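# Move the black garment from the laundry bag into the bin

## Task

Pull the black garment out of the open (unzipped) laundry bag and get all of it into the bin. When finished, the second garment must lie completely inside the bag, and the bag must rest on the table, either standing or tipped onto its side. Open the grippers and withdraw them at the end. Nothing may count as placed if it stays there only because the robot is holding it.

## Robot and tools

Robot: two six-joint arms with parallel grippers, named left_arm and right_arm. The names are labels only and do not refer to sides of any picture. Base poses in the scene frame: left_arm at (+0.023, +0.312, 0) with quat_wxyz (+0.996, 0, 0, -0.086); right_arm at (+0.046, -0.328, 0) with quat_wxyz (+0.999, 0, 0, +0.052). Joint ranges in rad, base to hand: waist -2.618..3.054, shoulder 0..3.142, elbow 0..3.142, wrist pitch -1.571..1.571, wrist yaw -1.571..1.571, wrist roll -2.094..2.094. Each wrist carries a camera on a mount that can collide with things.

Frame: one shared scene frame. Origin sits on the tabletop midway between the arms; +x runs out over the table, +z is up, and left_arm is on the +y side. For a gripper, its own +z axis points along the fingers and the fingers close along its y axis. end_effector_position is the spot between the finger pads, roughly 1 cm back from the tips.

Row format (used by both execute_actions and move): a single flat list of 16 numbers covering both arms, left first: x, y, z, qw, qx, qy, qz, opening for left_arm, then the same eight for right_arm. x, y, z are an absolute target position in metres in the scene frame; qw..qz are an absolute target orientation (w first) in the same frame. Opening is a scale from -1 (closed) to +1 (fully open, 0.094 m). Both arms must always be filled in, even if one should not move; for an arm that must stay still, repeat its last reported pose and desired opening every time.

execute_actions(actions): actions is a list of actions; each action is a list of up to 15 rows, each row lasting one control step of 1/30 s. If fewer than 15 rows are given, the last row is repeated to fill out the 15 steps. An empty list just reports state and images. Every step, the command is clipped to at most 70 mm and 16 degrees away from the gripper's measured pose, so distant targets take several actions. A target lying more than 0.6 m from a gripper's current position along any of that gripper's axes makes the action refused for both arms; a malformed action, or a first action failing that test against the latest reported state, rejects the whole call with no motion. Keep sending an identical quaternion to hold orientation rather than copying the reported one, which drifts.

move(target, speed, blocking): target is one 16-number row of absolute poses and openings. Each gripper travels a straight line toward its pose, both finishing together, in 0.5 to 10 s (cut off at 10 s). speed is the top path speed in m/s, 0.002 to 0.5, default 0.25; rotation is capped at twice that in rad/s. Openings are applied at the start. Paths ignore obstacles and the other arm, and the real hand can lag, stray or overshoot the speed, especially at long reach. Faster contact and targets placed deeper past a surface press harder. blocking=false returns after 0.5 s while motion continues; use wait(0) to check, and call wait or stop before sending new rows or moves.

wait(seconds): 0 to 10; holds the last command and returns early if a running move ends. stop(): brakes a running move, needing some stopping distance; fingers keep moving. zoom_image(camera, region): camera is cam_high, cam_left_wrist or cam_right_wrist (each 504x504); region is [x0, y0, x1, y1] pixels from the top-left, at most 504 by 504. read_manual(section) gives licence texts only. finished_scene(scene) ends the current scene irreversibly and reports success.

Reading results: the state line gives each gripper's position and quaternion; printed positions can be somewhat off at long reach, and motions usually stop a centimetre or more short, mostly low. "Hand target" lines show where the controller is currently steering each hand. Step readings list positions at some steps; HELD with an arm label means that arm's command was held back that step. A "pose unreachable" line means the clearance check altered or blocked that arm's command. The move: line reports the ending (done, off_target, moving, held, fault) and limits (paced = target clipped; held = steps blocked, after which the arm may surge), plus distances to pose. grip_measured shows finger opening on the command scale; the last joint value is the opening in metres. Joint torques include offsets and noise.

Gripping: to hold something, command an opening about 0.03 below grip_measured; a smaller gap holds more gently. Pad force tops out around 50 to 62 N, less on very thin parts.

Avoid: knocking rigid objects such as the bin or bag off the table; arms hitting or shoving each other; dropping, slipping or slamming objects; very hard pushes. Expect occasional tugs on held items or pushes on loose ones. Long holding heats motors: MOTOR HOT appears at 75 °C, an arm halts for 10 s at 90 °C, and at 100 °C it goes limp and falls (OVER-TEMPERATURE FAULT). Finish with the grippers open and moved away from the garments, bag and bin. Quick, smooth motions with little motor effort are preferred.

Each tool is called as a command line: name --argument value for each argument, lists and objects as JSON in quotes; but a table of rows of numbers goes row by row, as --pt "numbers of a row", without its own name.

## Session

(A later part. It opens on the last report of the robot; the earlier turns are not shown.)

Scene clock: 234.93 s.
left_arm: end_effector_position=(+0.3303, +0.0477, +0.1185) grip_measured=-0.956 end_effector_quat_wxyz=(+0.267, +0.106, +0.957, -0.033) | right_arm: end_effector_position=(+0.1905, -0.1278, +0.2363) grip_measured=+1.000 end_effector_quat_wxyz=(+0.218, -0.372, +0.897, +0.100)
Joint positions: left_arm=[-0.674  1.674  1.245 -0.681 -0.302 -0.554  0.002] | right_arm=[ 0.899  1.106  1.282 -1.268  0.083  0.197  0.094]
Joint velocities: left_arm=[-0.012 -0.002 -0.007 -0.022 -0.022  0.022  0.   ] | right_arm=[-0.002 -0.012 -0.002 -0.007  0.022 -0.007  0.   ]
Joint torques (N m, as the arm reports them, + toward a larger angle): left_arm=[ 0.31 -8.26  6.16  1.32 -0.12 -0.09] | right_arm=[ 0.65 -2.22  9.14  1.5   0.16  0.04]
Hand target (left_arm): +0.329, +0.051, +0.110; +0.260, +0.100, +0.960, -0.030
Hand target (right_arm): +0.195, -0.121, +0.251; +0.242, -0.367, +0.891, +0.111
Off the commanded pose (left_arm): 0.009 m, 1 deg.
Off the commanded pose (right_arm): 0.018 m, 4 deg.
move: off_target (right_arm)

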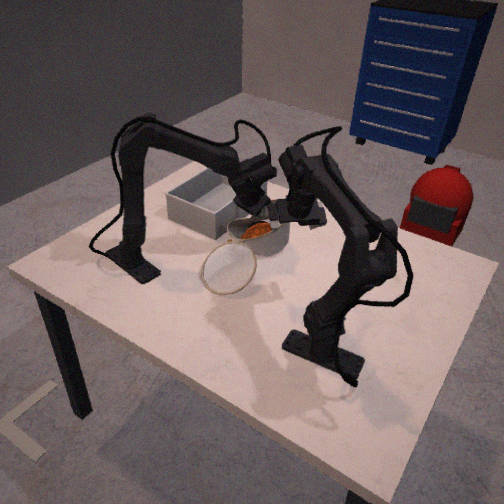

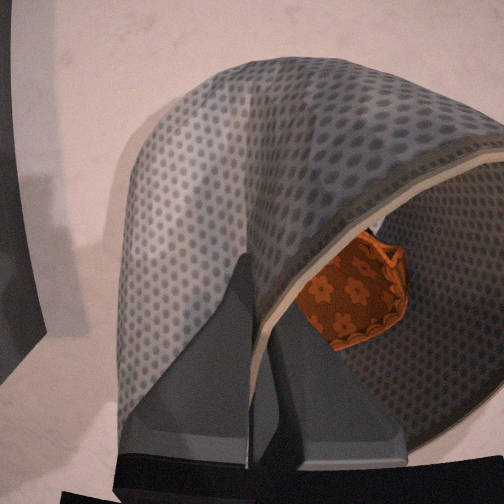

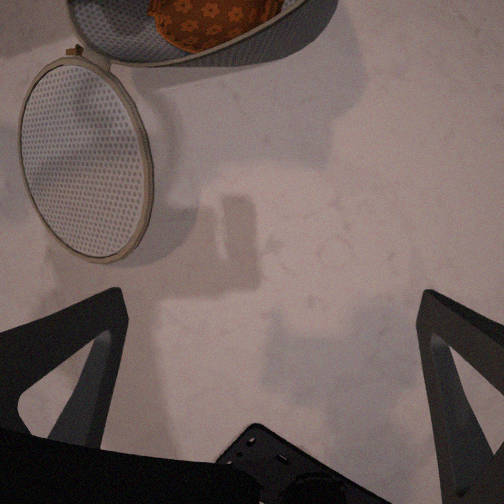

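move --target '[0.35,0.03,0.22,0.664,0.242,0.664,-0.242,-1, 0.25,-0.33,0.18,0.05,0,0.998,0,1]'

move --target '[0.35,0.03,0.37,0.85,0.145,0.4,-0.31,-1, 0.25,-0.33,0.18,0.05,0,0.998,0,1]' --speed 0.15

Scene clock: 244.37 s.
left_arm: end_effector_position=(+0.3490, +0.0270, +0.2124) grip_measured=-0.956 end_effector_quat_wxyz=(+0.651, +0.245, +0.677, -0.239) | right_arm: end_effector_position=(+0.2585, -0.3257, +0.1767) grip_measured=+1.000 end_effector_quat_wxyz=(+0.062, +0.001, +0.998, -0.002)
Joint positions: left_arm=[-0.566  1.453  0.529  0.887 -0.038 -0.006  0.002] | right_arm=[-0.091  1.244  1.222 -1.425  0.006  0.013  0.094]
Joint velocities: left_arm=[ 0.007 -0.002 -0.002 -0.022 -0.081 -0.051 -0.   ] | right_arm=[-0.017  0.002  0.002  0.007 -0.168  0.037  0.   ]
Joint torques (N m, as the arm reports them, + toward a larger angle): left_arm=[ 0.69 -6.2   6.7   2.66  0.09  0.14] | right_arm=[-0.63 -3.49  6.52  0.63  0.11 -0.05]
Hand target (left_arm): +0.350, +0.029, +0.220; +0.664, +0.243, +0.664, -0.241
Hand target (right_arm): +0.258, -0.329, +0.178; +0.062, +0.002, +0.998, -0.008
Off the commanded pose (left_arm): 0.008 m, 2 deg.
Off the commanded pose (right_arm): 0.010 m, 1 deg.
move: done

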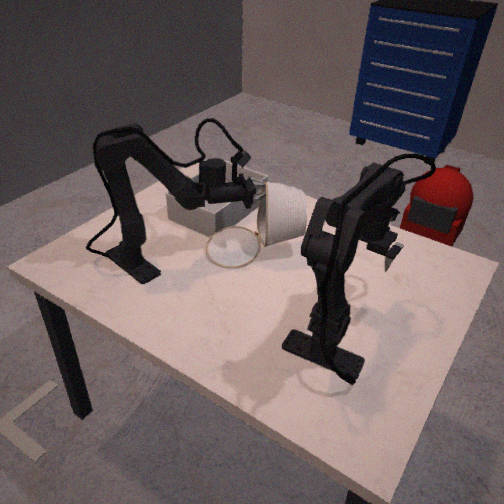

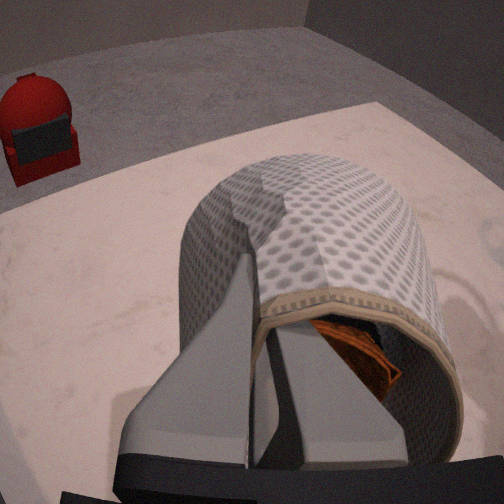

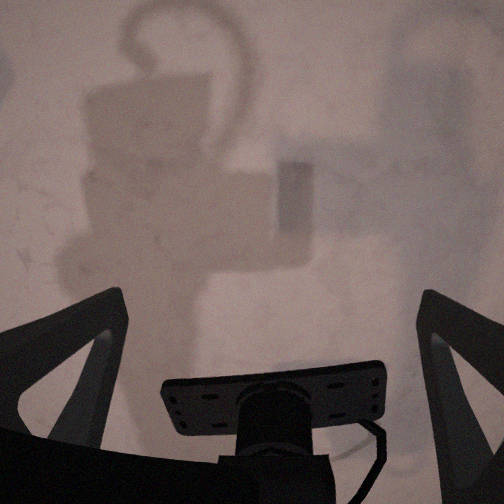

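Scene clock: 247.17 s.
left_arm: end_effector_position=(+0.3526, +0.0244, +0.3488) grip_measured=-0.956 end_effector_quat_wxyz=(+0.823, +0.162, +0.452, -0.304) | right_arm: end_effector_position=(+0.2513, -0.3298, +0.1759) grip_measured=+1.000 end_effector_quat_wxyz=(+0.047, -0.001, +0.999, -0.004)
Joint positions: left_arm=[-0.561  1.642  0.678  1.532 -0.03   0.009  0.002] | right_arm=[-0.111  1.244  1.222 -1.454  0.006 -0.01   0.094]
Joint velocities: left_arm=[ 0.007  0.007  0.002 -0.007 -0.022 -0.037  0.001] | right_arm=[ 0.012 -0.012 -0.022  0.007  0.051 -0.037  0.   ]
Joint torques (N m, as the arm reports them, + toward a larger angle): left_arm=[ 0.58 -7.45  9.73  2.03  0.11  0.04] | right_arm=[-0.69 -4.2   6.72  0.54 -0.08 -0.05]
Hand target (left_arm): +0.351, +0.029, +0.370; +0.840, +0.153, +0.421, -0.305
Hand target (right_arm): +0.250, -0.330, +0.180; +0.050, +0.000, +0.999, -0.000
Off the commanded pose (left_arm): 0.022 m, 7 deg.
Off the commanded pose (right_arm): 0.004 m, 1 deg.
joint sent to its limit (left arm) — the command would take joint 4 (wrist pitch) past its upper limit, so that joint was sent only as far as its limit.
move: off_target (left_arm)

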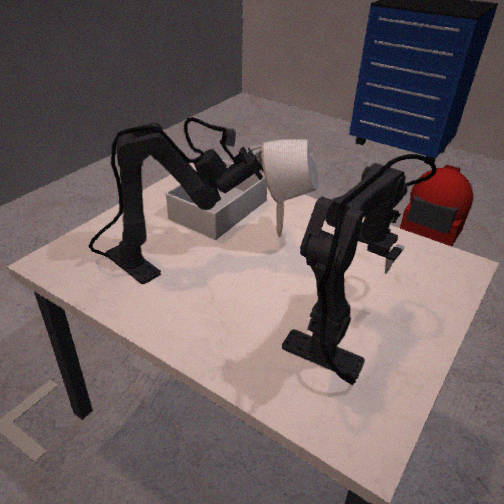

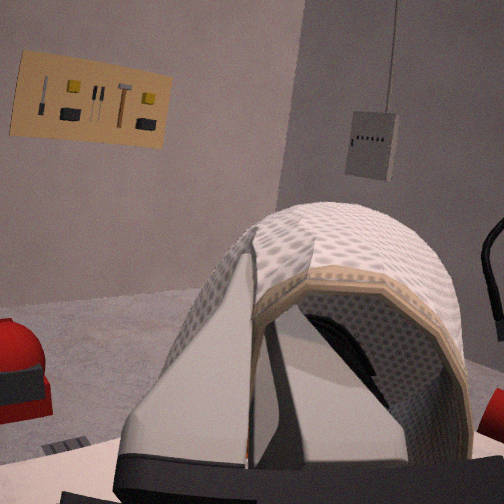

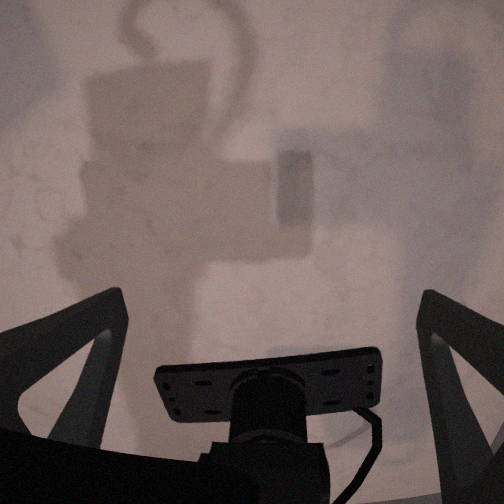

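move --target '[0.44,-0.045,0.15,0.72,0.22,0.604,-0.262,-1, 0.25,-0.33,0.18,0.05,0,0.998,0,1]' --speed 0.12

move --target '[0.44,-0.045,0.15,0.72,0.22,0.604,-0.262,-0.5, 0.25,-0.33,0.18,0.05,0,0.998,0,1]'

move --target '[0.34,0.04,0.14,0.664,0.242,0.664,-0.242,-0.5, 0.25,-0.33,0.18,0.05,0,0.998,0,1]' --speed 0.1

Scene clock: 255.00 s.
left_arm: end_effector_position=(+0.4314, -0.0426, +0.1419) grip_measured=-0.956 end_effector_quat_wxyz=(+0.714, +0.225, +0.611, -0.259) | right_arm: end_effector_position=(+0.2510, -0.3298, +0.1759) grip_measured=+1.000 end_effector_quat_wxyz=(+0.047, -0.001, +0.999, -0.004)
Joint positions: left_arm=[-0.555  2.222  0.885  1.49  -0.026  0.009  0.002] | right_arm=[-0.111  1.244  1.222 -1.455  0.006 -0.01   0.094]
Joint velocities: left_arm=[-0.007  0.002 -0.002 -0.081 -0.007 -0.022  0.001] | right_arm=[ 0.007 -0.002  0.002  0.066  0.066 -0.007  0.   ]
Joint torques (N m, as the arm reports them, + toward a larger angle): left_arm=[  0.82 -12.01   7.72   2.02   0.08  -0.08] | right_arm=[-0.65 -4.21  6.78  0.53 -0.08 -0.06]
Hand target (left_arm): +0.438, -0.043, +0.150; +0.720, +0.220, +0.604, -0.263
Hand target (right_arm): +0.250, -0.330, +0.180; +0.050, +0.000, +0.999, -0.000
Off the commanded pose (left_arm): 0.012 m, 1 deg.
Off the commanded pose (right_arm): 0.004 m, 1 deg.
move: off_target (left_arm)

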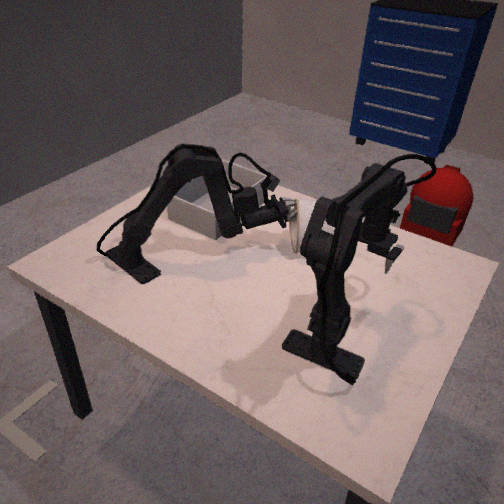

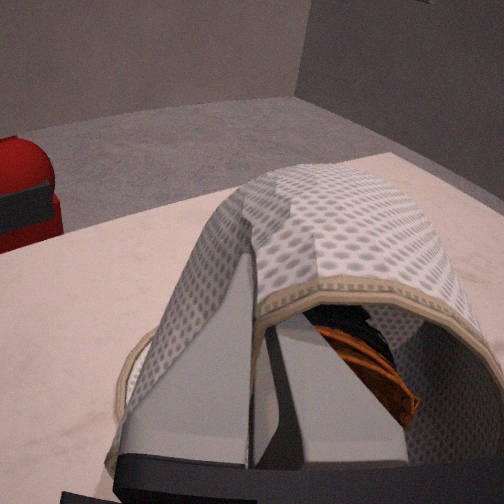

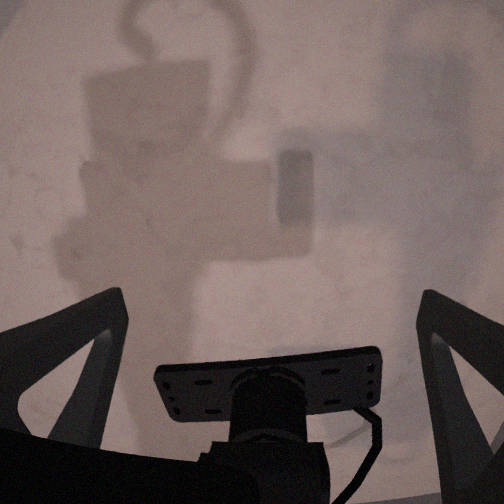

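Scene clock: 255.77 s.
left_arm: end_effector_position=(+0.4333, -0.0443, +0.1465) grip_measured=-0.503 end_effector_quat_wxyz=(+0.717, +0.223, +0.607, -0.260) | right_arm: end_effector_position=(+0.2509, -0.3298, +0.1759) grip_measured=+1.000 end_effector_quat_wxyz=(+0.047, -0.001, +0.999, -0.004)
Joint positions: left_arm=[-0.555  2.222  0.898  1.489 -0.026  0.009  0.023] | right_arm=[-0.111  1.244  1.222 -1.456  0.006 -0.01   0.094]
Joint velocities: left_arm=[-0.007 -0.002 -0.017  0.081 -0.007  0.007  0.   ] | right_arm=[ 0.002  0.007  0.002 -0.007 -0.081 -0.007  0.   ]
Joint torques (N m, as the arm reports them, + toward a larger angle): left_arm=[  0.74 -11.61   7.78   1.93   0.09  -0.09] | right_arm=[-0.64 -4.22  6.79  0.54 -0.09 -0.06]
Hand target (left_arm): +0.440, -0.045, +0.150; +0.720, +0.220, +0.604, -0.262
Hand target (right_arm): +0.250, -0.330, +0.180; +0.050, -0.000, +0.999, -0.000
Off the commanded pose (left_arm): 0.008 m, 1 deg.
Off the commanded pose (right_arm): 0.004 m, 1 deg.
move: done

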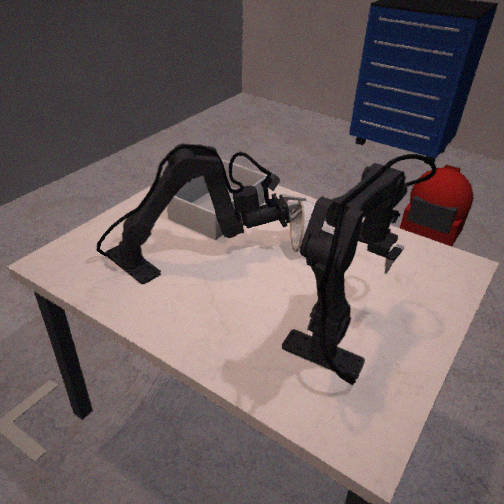

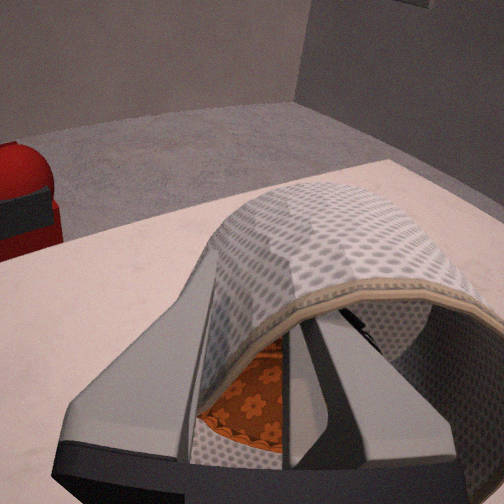

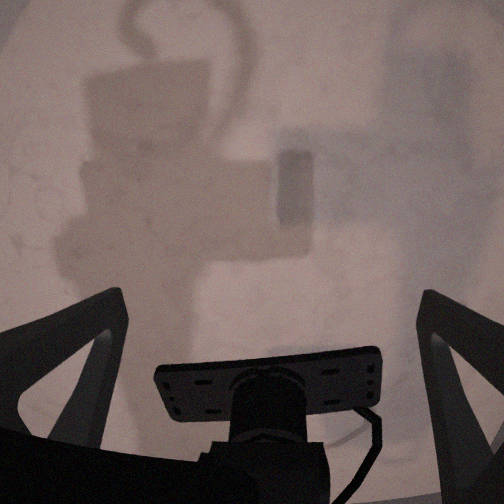

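Scene clock: 257.33 s.
left_arm: end_effector_position=(+0.3423, +0.0365, +0.1432) grip_measured=-0.503 end_effector_quat_wxyz=(+0.671, +0.243, +0.657, -0.242) | right_arm: end_effector_position=(+0.2509, -0.3298, +0.1759) grip_measured=+1.000 end_effector_quat_wxyz=(+0.047, -0.001, +0.999, -0.004)
Joint positions: left_arm=[-0.555  1.814  0.366  1.466 -0.026  0.009  0.023] | right_arm=[-0.111  1.244  1.222 -1.456  0.006 -0.01   0.094]
Joint velocities: left_arm=[ 0.032  0.002 -0.007  0.022  0.051 -0.007 -0.001] | right_arm=[-0.017  0.007  0.012 -0.095 -0.007 -0.051  0.   ]
Joint torques (N m, as the arm reports them, + toward a larger angle): left_arm=[ 0.37 -9.67  3.03  1.95  0.06 -0.09] | right_arm=[-0.64 -4.21  6.8   0.54 -0.09 -0.06]
Hand target (left_arm): +0.340, +0.041, +0.141; +0.664, +0.242, +0.664, -0.242
Hand target (right_arm): +0.250, -0.330, +0.180; +0.050, -0.000, +0.999, -0.000
Off the commanded pose (left_arm): 0.005 m, 1 deg.
Off the commanded pose (right_arm): 0.004 m, 1 deg.
move: done

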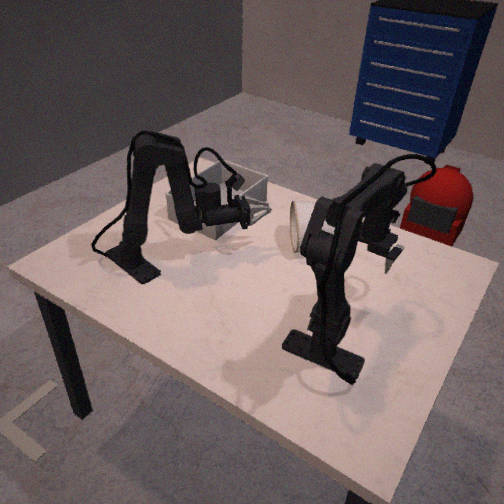

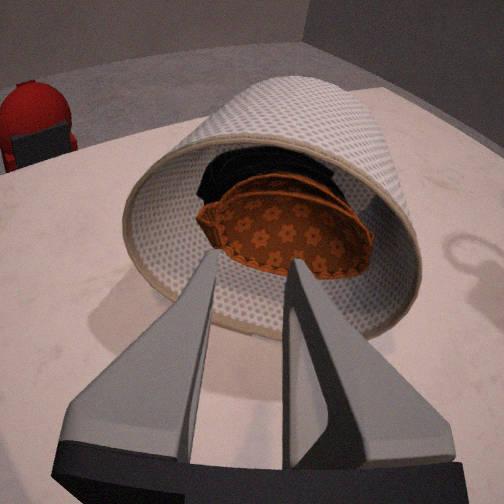

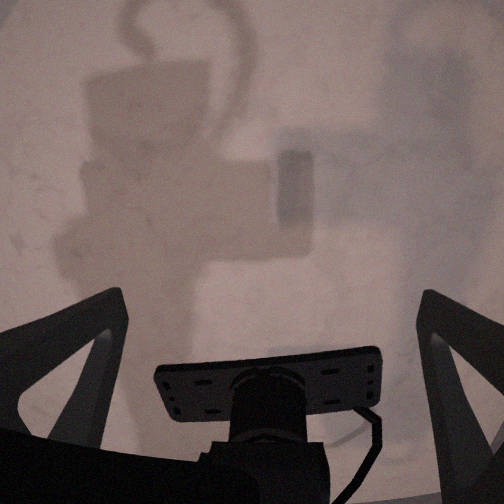

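move --target '[0.36,0.015,0.115,0.64,0.64,0.298,0.298,-0.5, 0.25,-0.33,0.18,0.05,0,0.998,0,1]' --speed 0.35

Scene clock: 264.53 s.
left_arm: end_effector_position=(+0.3563, +0.0213, +0.1088) grip_measured=-0.503 end_effector_quat_wxyz=(+0.633, +0.649, +0.304, +0.293) | right_arm: end_effector_position=(+0.2509, -0.3298, +0.1759) grip_measured=+1.000 end_effector_quat_wxyz=(+0.047, -0.001, +0.999, -0.004)
Joint positions: left_arm=[-0.564  1.995  0.445  1.523 -0.037  1.565  0.023] | right_arm=[-0.111  1.244  1.222 -1.456  0.006 -0.01   0.094]
Joint velocities: left_arm=[ 0.032 -0.012 -0.012 -0.022  0.037 -0.095  0.   ] | right_arm=[ 0.002  0.012 -0.002  0.007 -0.051  0.007  0.   ]
Joint torques (N m, as the arm reports them, + toward a larger angle): left_arm=[-0.65 -7.84  6.61  2.26 -0.08  0.01] | right_arm=[-0.63 -4.21  6.79  0.54 -0.08 -0.06]
Hand target (left_arm): +0.359, +0.015, +0.115; +0.641, +0.641, +0.299, +0.298
Hand target (right_arm): +0.250, -0.330, +0.180; +0.050, -0.000, +0.999, -0.000
Off the commanded pose (left_arm): 0.010 m, 2 deg.
Off the commanded pose (right_arm): 0.004 m, 1 deg.
move: done

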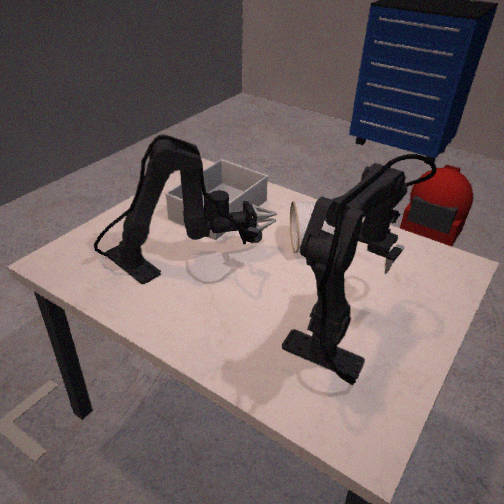

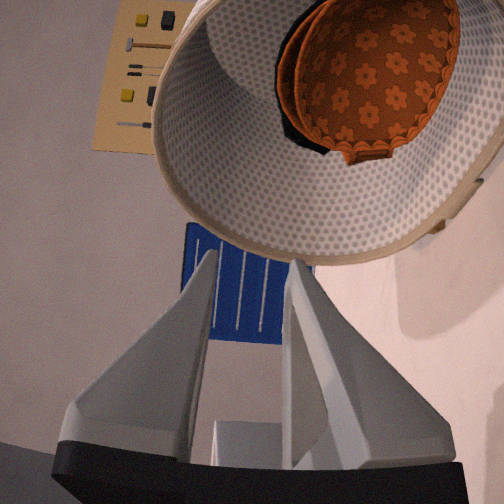

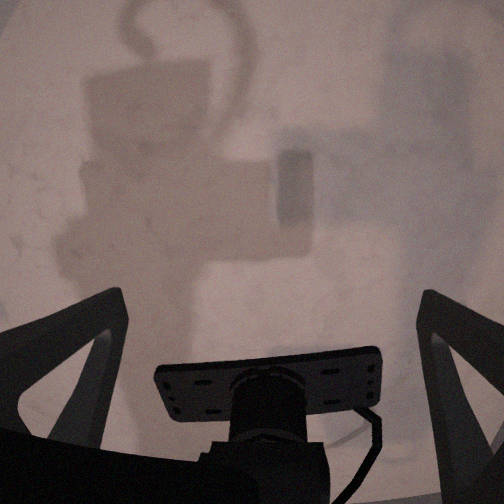

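move --target '[0.42,-0.045,0.125,0.64,0.64,0.298,0.298,-0.6, 0.5,-0.2,0.2,0.2,-0.2,0.96,0.04,-0.3]' --speed 0.15

Scene clock: 275.20 s.
left_arm: end_effector_position=(+0.4175, -0.0391, +0.1226) grip_measured=-0.597 end_effector_quat_wxyz=(+0.641, +0.641, +0.299, +0.298) | right_arm: end_effector_position=(+0.4912, -0.2013, +0.1899) grip_measured=-0.298 end_effector_quat_wxyz=(+0.178, -0.195, +0.964, +0.037)
Joint positions: left_arm=[-0.574  2.12   0.812  1.306 -0.047  1.568  0.019] | right_arm=[ 0.152  2.004  2.02  -1.226 -0.052 -0.134  0.033]
Joint velocities: left_arm=[-0.012 -0.007 -0.007  0.022  0.066  0.022 -0.002] | right_arm=[ 0.007 -0.017  0.002 -0.007 -0.066  0.007  0.001]
Joint torques (N m, as the arm reports them, + toward a larger angle): left_arm=[ -0.78 -10.73   8.03   1.97  -0.11   0.06] | right_arm=[  0.46 -12.49   9.21   1.13  -0.15  -0.04]
Hand target (left_arm): +0.420, -0.045, +0.124; +0.641, +0.641, +0.298, +0.299
Hand target (right_arm): +0.495, -0.195, +0.205; +0.198, -0.201, +0.958, +0.043
Off the commanded pose (left_arm): 0.007 m, 0 deg.
Off the commanded pose (right_arm): 0.013 m, 3 deg.
move: off_target (right_arm)

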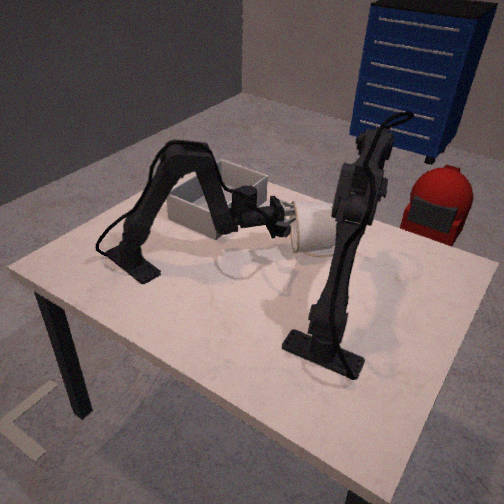

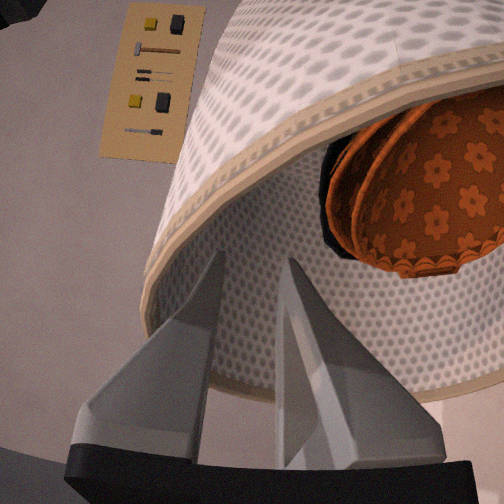

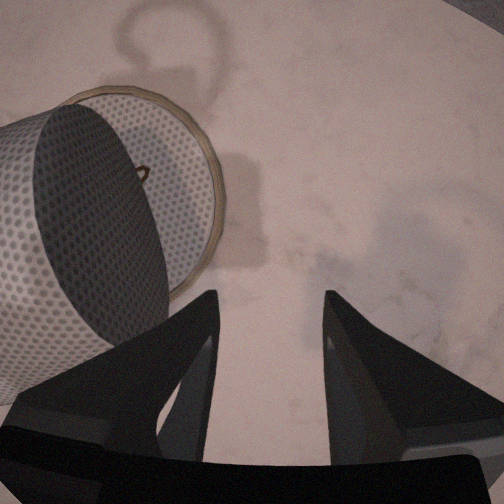

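move --target '[0.42,-0.045,0.125,0.64,0.64,0.298,0.298,-0.5, 0.52,-0.16,0.09,0.2,-0.2,0.96,0.04,-1]' --speed 0.1

move --target '[0.46,-0.08,0.12,0.64,0.64,0.298,0.298,-0.5, 0.52,-0.16,0.09,0.2,-0.2,0.96,0.04,-1]' --speed 0.05

move --target '[0.475,-0.092,0.097,0.64,0.64,0.298,0.298,-0.5, 0.52,-0.16,0.09,0.2,-0.2,0.96,0.04,-1]' --speed 0.04

move --target '[0.475,-0.092,0.097,0.64,0.64,0.298,0.298,-1, 0.52,-0.16,0.09,0.2,-0.2,0.96,0.04,-1]'

Scene clock: 284.83 s.
left_arm: end_effector_position=(+0.4175, -0.0391, +0.1214) grip_measured=-0.503 end_effector_quat_wxyz=(+0.639, +0.643, +0.300, +0.297) | right_arm: end_effector_position=(+0.5178, -0.1614, +0.0850) grip_measured=-0.979 end_effector_quat_wxyz=(+0.185, -0.200, +0.961, +0.042)
Joint positions: left_arm=[-0.574  2.12   0.812  1.302 -0.047  1.568  0.023] | right_arm=[ 0.22   2.118  1.765 -0.838 -0.04  -0.079  0.001]
Joint velocities: left_arm=[-0.002  0.007 -0.017 -0.022 -0.051  0.007  0.   ] | right_arm=[-0.017  0.002  0.002 -0.066 -0.037  0.022 -0.   ]
Joint torques (N m, as the arm reports them, + toward a larger angle): left_arm=[ -0.45 -11.24   7.87   1.88  -0.07   0.03] | right_arm=[  0.4  -14.25   6.04   1.3    0.06   0.04]
Hand target (left_arm): +0.420, -0.045, +0.125; +0.641, +0.641, +0.298, +0.298
Hand target (right_arm): +0.521, -0.159, +0.091; +0.199, -0.200, +0.959, +0.041
Off the commanded pose (left_arm): 0.007 m, 0 deg.
Off the commanded pose (right_arm): 0.006 m, 2 deg.
move: done

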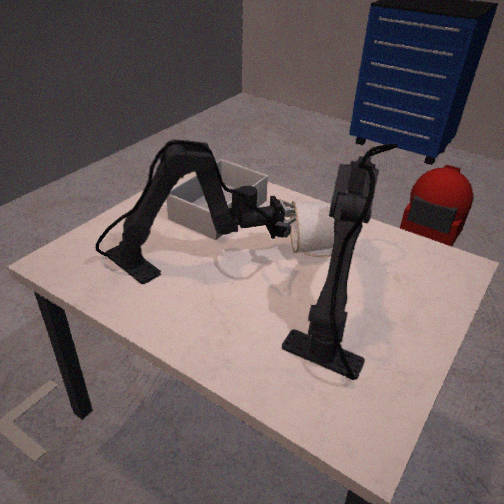

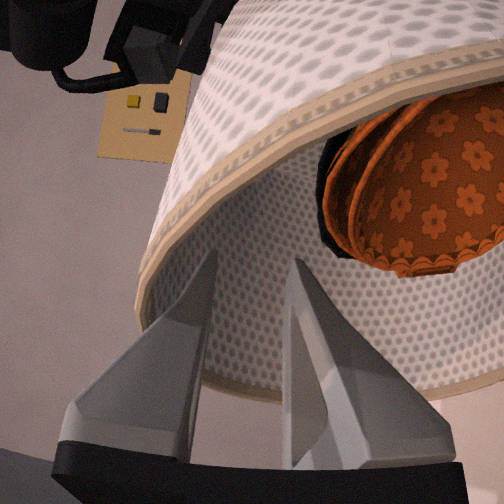

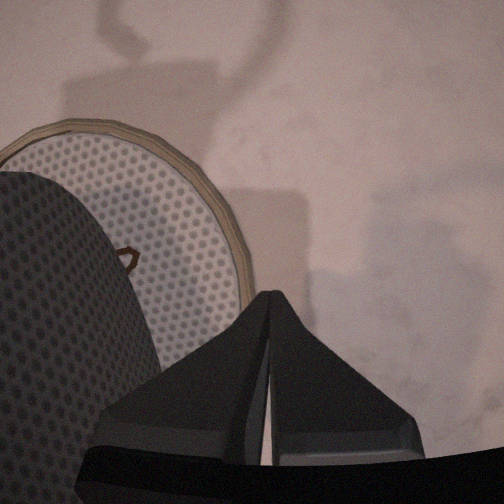

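Scene clock: 286.33 s.
left_arm: end_effector_position=(+0.4565, -0.0751, +0.1177) grip_measured=-0.503 end_effector_quat_wxyz=(+0.641, +0.641, +0.299, +0.298) | right_arm: end_effector_position=(+0.5205, -0.1614, +0.0860) grip_measured=-0.979 end_effector_quat_wxyz=(+0.191, -0.200, +0.960, +0.041)
Joint positions: left_arm=[-0.574  2.253  1.06   1.193 -0.047  1.568  0.023] | right_arm=[ 0.22   2.118  1.765 -0.826 -0.035 -0.079  0.001]
Joint velocities: left_arm=[-0.017  0.002  0.007  0.022 -0.066  0.022 -0.   ] | right_arm=[ 0.012  0.007  0.007 -0.066 -0.066 -0.022 -0.   ]
Joint torques (N m, as the arm reports them, + toward a larger angle): left_arm=[ -0.4  -12.43   8.62   1.98   0.03   0.  ] | right_arm=[  0.37 -15.     4.85   1.3    0.04   0.02]
Hand target (left_arm): +0.460, -0.080, +0.120; +0.641, +0.641, +0.298, +0.299
Hand target (right_arm): +0.520, -0.160, +0.090; +0.199, -0.200, +0.959, +0.040
Off the commanded pose (left_arm): 0.006 m, 0 deg.
Off the commanded pose (right_arm): 0.004 m, 1 deg.
move: done

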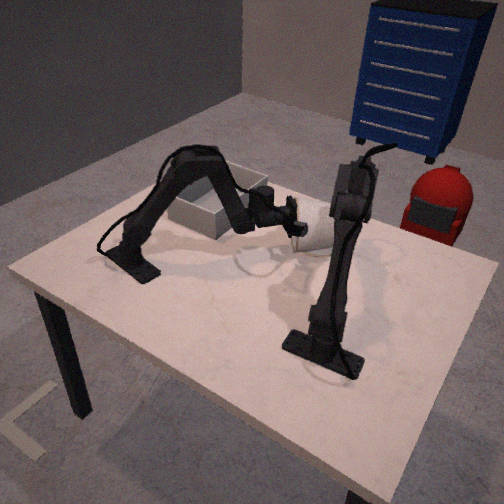

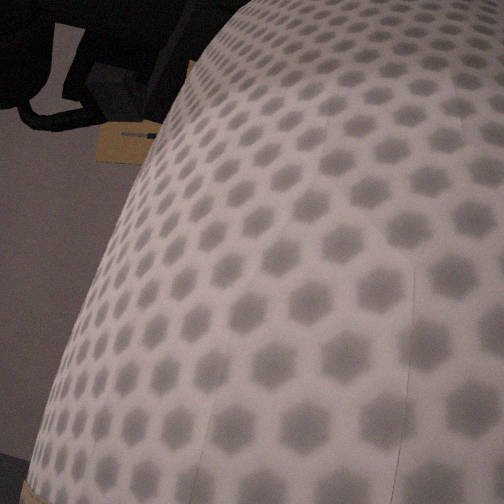

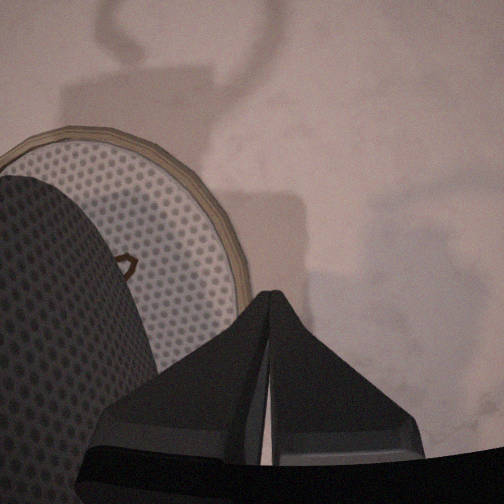

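Scene clock: 287.40 s.
left_arm: end_effector_position=(+0.4708, -0.0884, +0.1037) grip_measured=-0.503 end_effector_quat_wxyz=(+0.648, +0.634, +0.297, +0.300) | right_arm: end_effector_position=(+0.5216, -0.1623, +0.0863) grip_measured=-0.979 end_effector_quat_wxyz=(+0.193, -0.199, +0.960, +0.037)
Joint positions: left_arm=[-0.574  2.357  1.16   1.216 -0.047  1.568  0.023] | right_arm=[ 0.22   2.118  1.765 -0.823 -0.028 -0.079  0.001]
Joint velocities: left_arm=[-0.002 -0.017  0.002  0.066 -0.037  0.007  0.001] | right_arm=[ 0.002  0.002  0.027 -0.095 -0.037  0.007 -0.001]
Joint torques (N m, as the arm reports them, + toward a larger angle): left_arm=[  0.1  -12.4    8.28   1.81   0.01   0.11] | right_arm=[  0.36 -15.01   4.82   1.29  -0.04   0.02]
Hand target (left_arm): +0.474, -0.092, +0.097; +0.641, +0.641, +0.298, +0.298
Hand target (right_arm): +0.520, -0.160, +0.090; +0.199, -0.200, +0.959, +0.040
Off the commanded pose (left_arm): 0.009 m, 1 deg.
Off the commanded pose (right_arm): 0.005 m, 1 deg.
move: done

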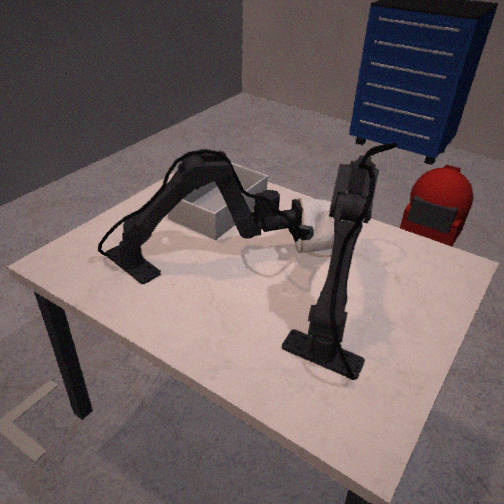

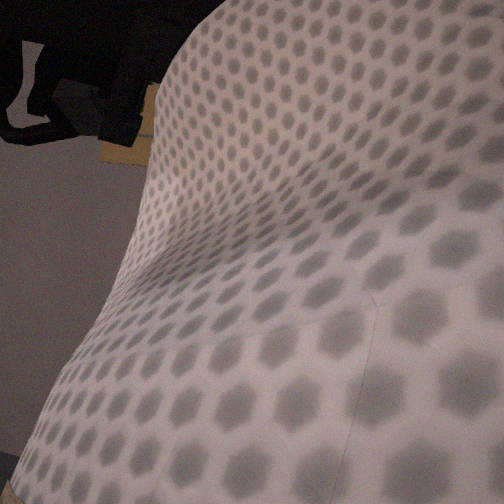

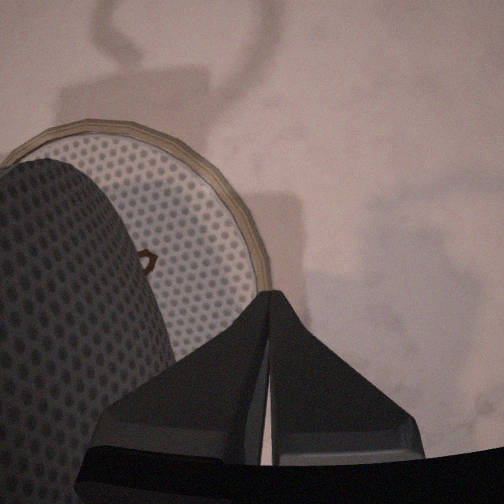

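Scene clock: 288.10 s.
left_arm: end_effector_position=(+0.4708, -0.0884, +0.1049) grip_measured=-0.989 end_effector_quat_wxyz=(+0.649, +0.633, +0.296, +0.301) | right_arm: end_effector_position=(+0.5216, -0.1623, +0.0863) grip_measured=-0.979 end_effector_quat_wxyz=(+0.193, -0.199, +0.960, +0.037)
Joint positions: left_arm=[-0.574  2.357  1.16   1.22  -0.047  1.568  0.001] | right_arm=[ 0.22   2.118  1.765 -0.823 -0.028 -0.079  0.001]
Joint velocities: left_arm=[-0.007 -0.007 -0.002 -0.066 -0.051  0.11  -0.001] | right_arm=[-0.012  0.012  0.002 -0.007 -0.066 -0.022  0.   ]
Joint torques (N m, as the arm reports them, + toward a larger angle): left_arm=[  0.05 -12.54   8.42   1.78   0.     0.01] | right_arm=[  0.35 -15.02   4.8    1.3   -0.04   0.02]
Hand target (left_arm): +0.475, -0.092, +0.097; +0.641, +0.641, +0.298, +0.298
Hand target (right_arm): +0.520, -0.160, +0.090; +0.199, -0.200, +0.958, +0.040
Off the commanded pose (left_arm): 0.010 m, 1 deg.
Off the commanded pose (right_arm): 0.005 m, 1 deg.
move: done

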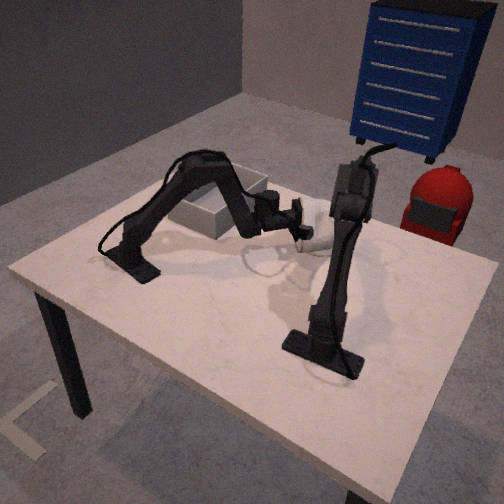

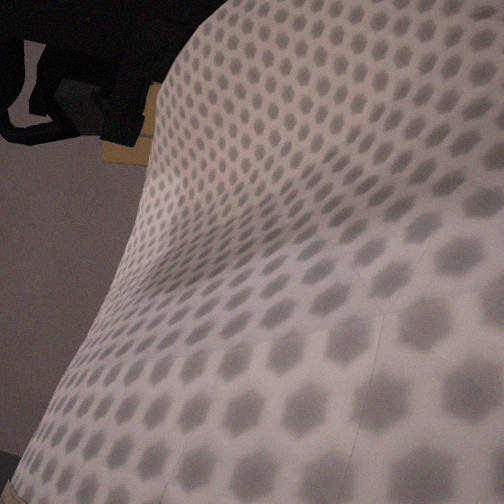

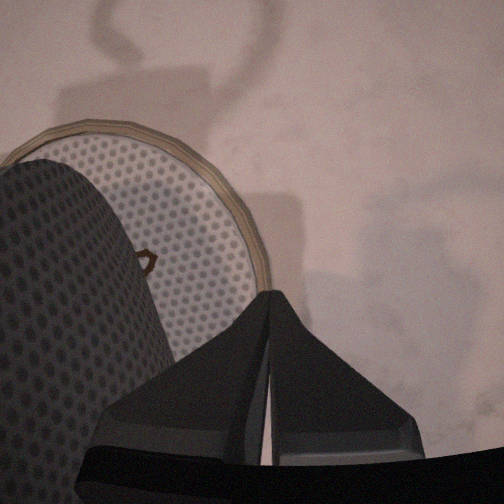

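move --target '[0.47,-0.088,0.07,0.64,0.64,0.298,0.298,-1, 0.52,-0.16,0.09,0.2,-0.2,0.96,0.04,-1]' --speed 0.05

move --target '[0.39,-0.02,0.085,0.64,0.64,0.298,0.298,-1, 0.52,-0.16,0.09,0.2,-0.2,0.96,0.04,-1]' --speed 0.07

Scene clock: 294.03 s.
left_arm: end_effector_position=(+0.4691, -0.0868, +0.0861) grip_measured=-0.989 end_effector_quat_wxyz=(+0.655, +0.626, +0.293, +0.303) | right_arm: end_effector_position=(+0.5217, -0.1623, +0.0863) grip_measured=-0.979 end_effector_quat_wxyz=(+0.193, -0.199, +0.960, +0.038)
Joint positions: left_arm=[-0.574  2.428  1.16   1.311 -0.047  1.568  0.001] | right_arm=[ 0.22   2.118  1.765 -0.823 -0.028 -0.079  0.001]
Joint velocities: left_arm=[-0.012  0.002  0.002 -0.051  0.007 -0.022 -0.   ] | right_arm=[-0.012  0.017  0.007 -0.051 -0.095 -0.051  0.001]
Joint torques (N m, as the arm reports them, + toward a larger angle): left_arm=[ -0.15 -12.44   5.98   1.73   0.01   0.05] | right_arm=[  0.36 -15.03   4.8    1.3   -0.04   0.02]
Hand target (left_arm): +0.469, -0.087, +0.070; +0.641, +0.641, +0.298, +0.298
Hand target (right_arm): +0.520, -0.160, +0.090; +0.200, -0.200, +0.958, +0.040
Off the commanded pose (left_arm): 0.016 m, 2 deg.
Off the commanded pose (right_arm): 0.005 m, 1 deg.
move: off_target (left_arm)

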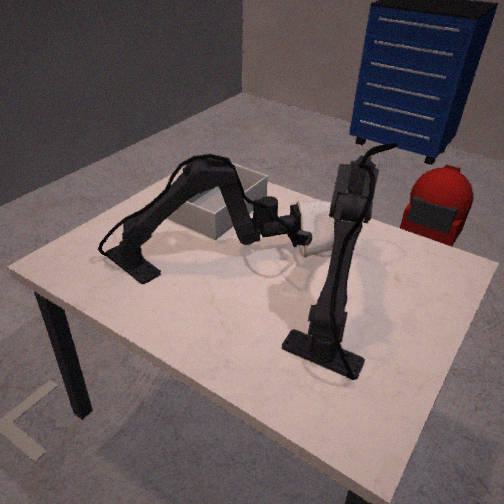

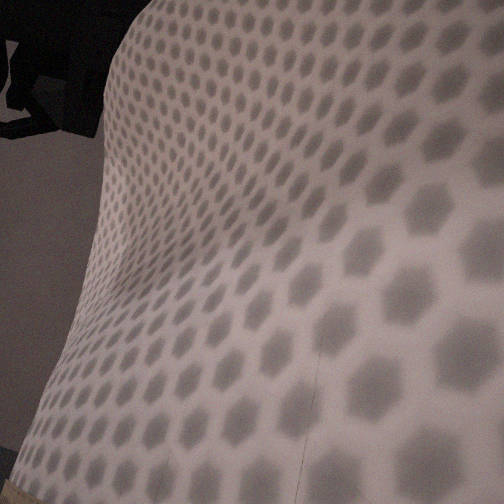

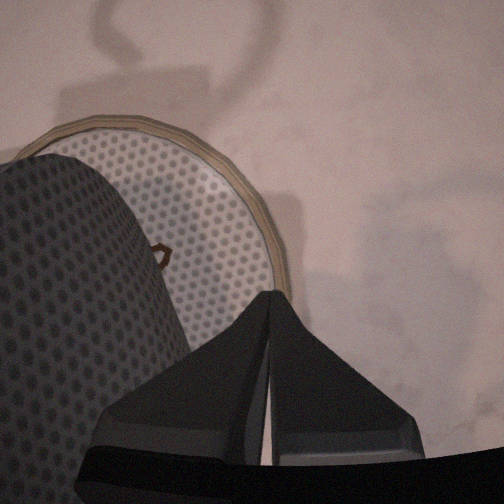

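Scene clock: 295.97 s.
left_arm: end_effector_position=(+0.3947, -0.0200, +0.0772) grip_measured=-0.989 end_effector_quat_wxyz=(+0.635, +0.647, +0.302, +0.295) | right_arm: end_effector_position=(+0.5217, -0.1623, +0.0863) grip_measured=-0.979 end_effector_quat_wxyz=(+0.193, -0.199, +0.960, +0.038)
Joint positions: left_arm=[-0.579  2.242  0.694  1.529 -0.051  1.568  0.001] | right_arm=[ 0.22   2.118  1.765 -0.823 -0.028 -0.079  0.001]
Joint velocities: left_arm=[ 0.002  0.007  0.012  0.007 -0.037  0.007  0.   ] | right_arm=[-0.002  0.007  0.012  0.022  0.007  0.037  0.001]
Joint torques (N m, as the arm reports them, + toward a larger angle): left_arm=[ -0.53 -13.26   2.52   2.29  -0.1    0.04] | right_arm=[  0.36 -15.03   4.8    1.3   -0.04   0.02]
Hand target (left_arm): +0.390, -0.019, +0.086; +0.641, +0.641, +0.298, +0.298
Hand target (right_arm): +0.520, -0.160, +0.090; +0.199, -0.200, +0.959, +0.040
Off the commanded pose (left_arm): 0.009 m, 1 deg.
Off the commanded pose (right_arm): 0.005 m, 1 deg.
move: done

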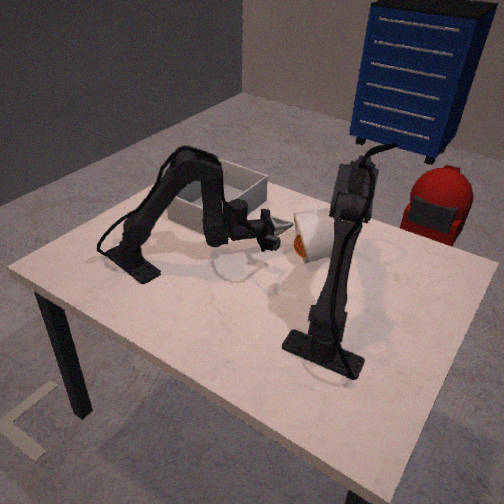

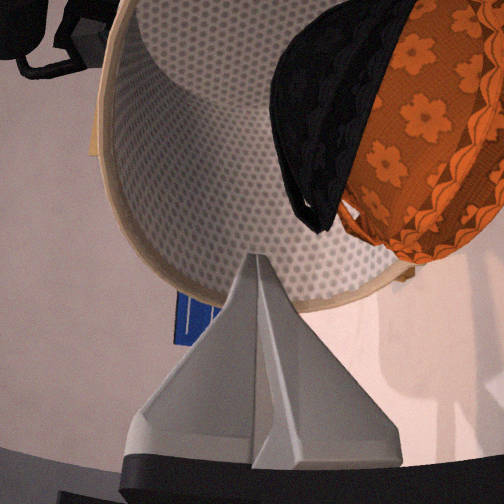

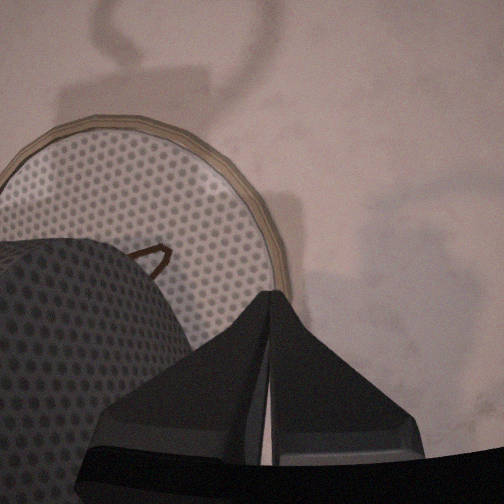

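move --target '[0.36,-0.045,0.075,0.552,0.718,0.335,0.257,-0.45, 0.5,-0.2,0.09,0.2,-0.2,0.96,0.04,-1]' --speed 0.1

Scene clock: 301.77 s.
left_arm: end_effector_position=(+0.3613, -0.0430, +0.0673) grip_measured=-0.453 end_effector_quat_wxyz=(+0.548, +0.723, +0.329, +0.261) | right_arm: end_effector_position=(+0.4979, -0.2002, +0.0788) grip_measured=-0.979 end_effector_quat_wxyz=(+0.182, -0.200, +0.962, +0.034)
Joint positions: left_arm=[-0.702  2.021  0.694  1.056 -0.168  1.541  0.026] | right_arm=[ 0.152  2.009  1.58  -0.773 -0.048 -0.145  0.001]
Joint velocities: left_arm=[-0.022 -0.002 -0.002 -0.007 -0.037 -0.007 -0.   ] | right_arm=[ 0.007 -0.007  0.002  0.066  0.051 -0.022 -0.   ]
Joint torques (N m, as the arm reports them, + toward a larger angle): left_arm=[ -0.52 -12.44   5.41   1.94  -0.09  -0.15] | right_arm=[ -0.53 -14.81   5.47   1.28  -0.13  -0.06]
Hand target (left_arm): +0.360, -0.044, +0.074; +0.553, +0.719, +0.335, +0.258
Hand target (right_arm): +0.501, -0.201, +0.090; +0.200, -0.200, +0.958, +0.039
Off the commanded pose (left_arm): 0.008 m, 1 deg.
Off the commanded pose (right_arm): 0.011 m, 2 deg.
move: off_target (right_arm)

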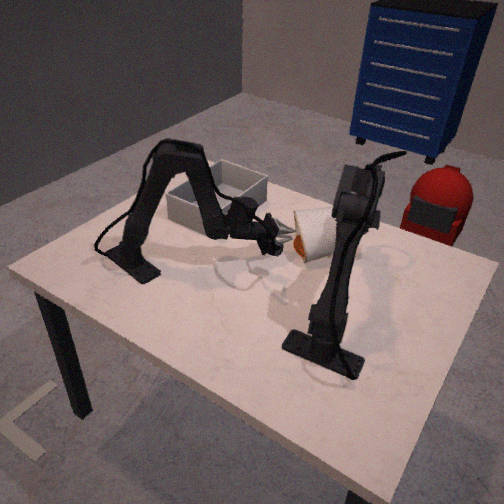

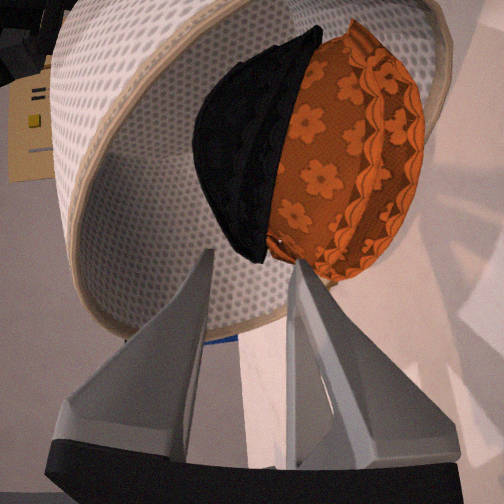

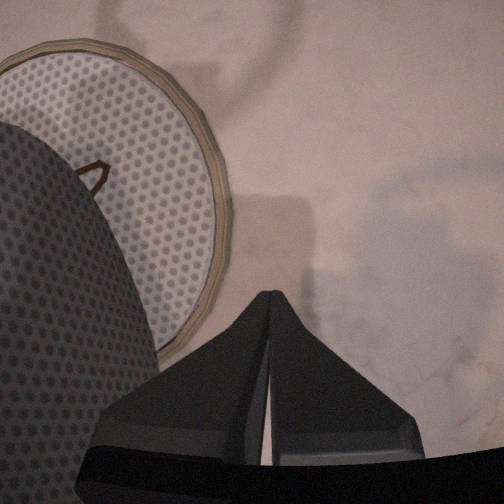

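Advance along the axis.

move --target '[0.39,-0.07,0.058,0.552,0.718,0.335,0.257,-0.45, 0.49,-0.185,0.09,0.2,-0.2,0.96,0.04,-1]' --speed 0.04

Scene clock: 304.40 s.
left_arm: end_effector_position=(+0.3824, -0.0684, +0.0569) grip_measured=-0.453 end_effector_quat_wxyz=(+0.551, +0.721, +0.329, +0.261) | right_arm: end_effector_position=(+0.4875, -0.1884, +0.0797) grip_measured=-0.979 end_effector_quat_wxyz=(+0.181, -0.200, +0.962, +0.040)
Joint positions: left_arm=[-0.702  2.138  0.836  1.039 -0.167  1.541  0.026] | right_arm=[ 0.182  1.982  1.545 -0.763 -0.048 -0.114  0.001]
Joint velocities: left_arm=[ 0.027 -0.012  0.012 -0.066 -0.037 -0.022 -0.001] | right_arm=[-0.007  0.007 -0.017 -0.022 -0.066 -0.022 -0.001]
Joint torques (N m, as the arm reports them, + toward a larger angle): left_arm=[  0.9  -10.72   8.12   1.99   0.12  -0.09] | right_arm=[  0.53 -14.48   5.54   1.31   0.02   0.02]
Hand target (left_arm): +0.390, -0.070, +0.058; +0.553, +0.718, +0.335, +0.257
Hand target (right_arm): +0.489, -0.185, +0.090; +0.199, -0.200, +0.958, +0.040
Off the commanded pose (left_arm): 0.008 m, 1 deg.
Off the commanded pose (right_arm): 0.011 m, 2 deg.
move: off_target (right_arm)

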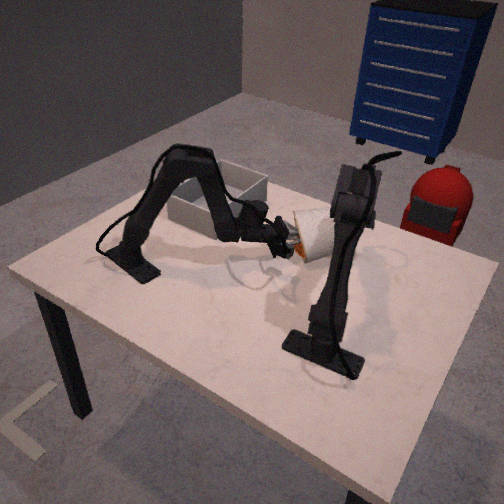

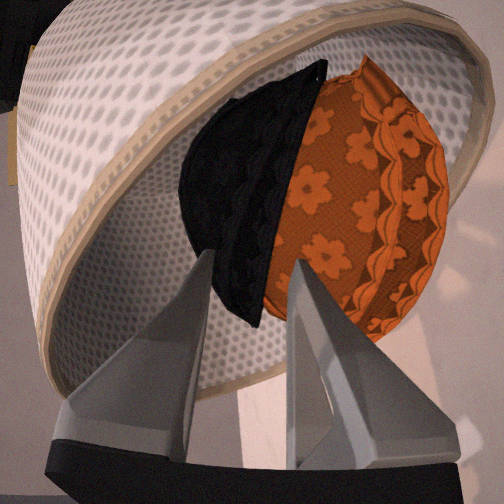

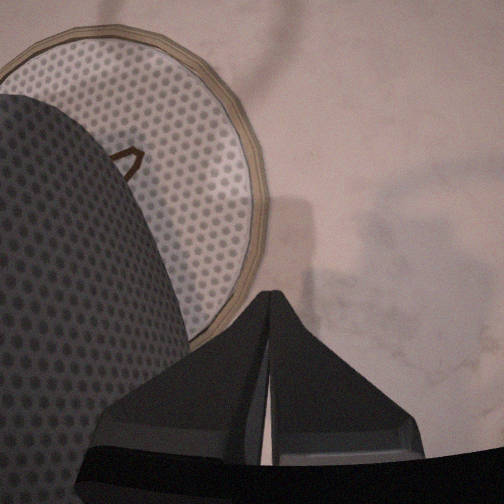

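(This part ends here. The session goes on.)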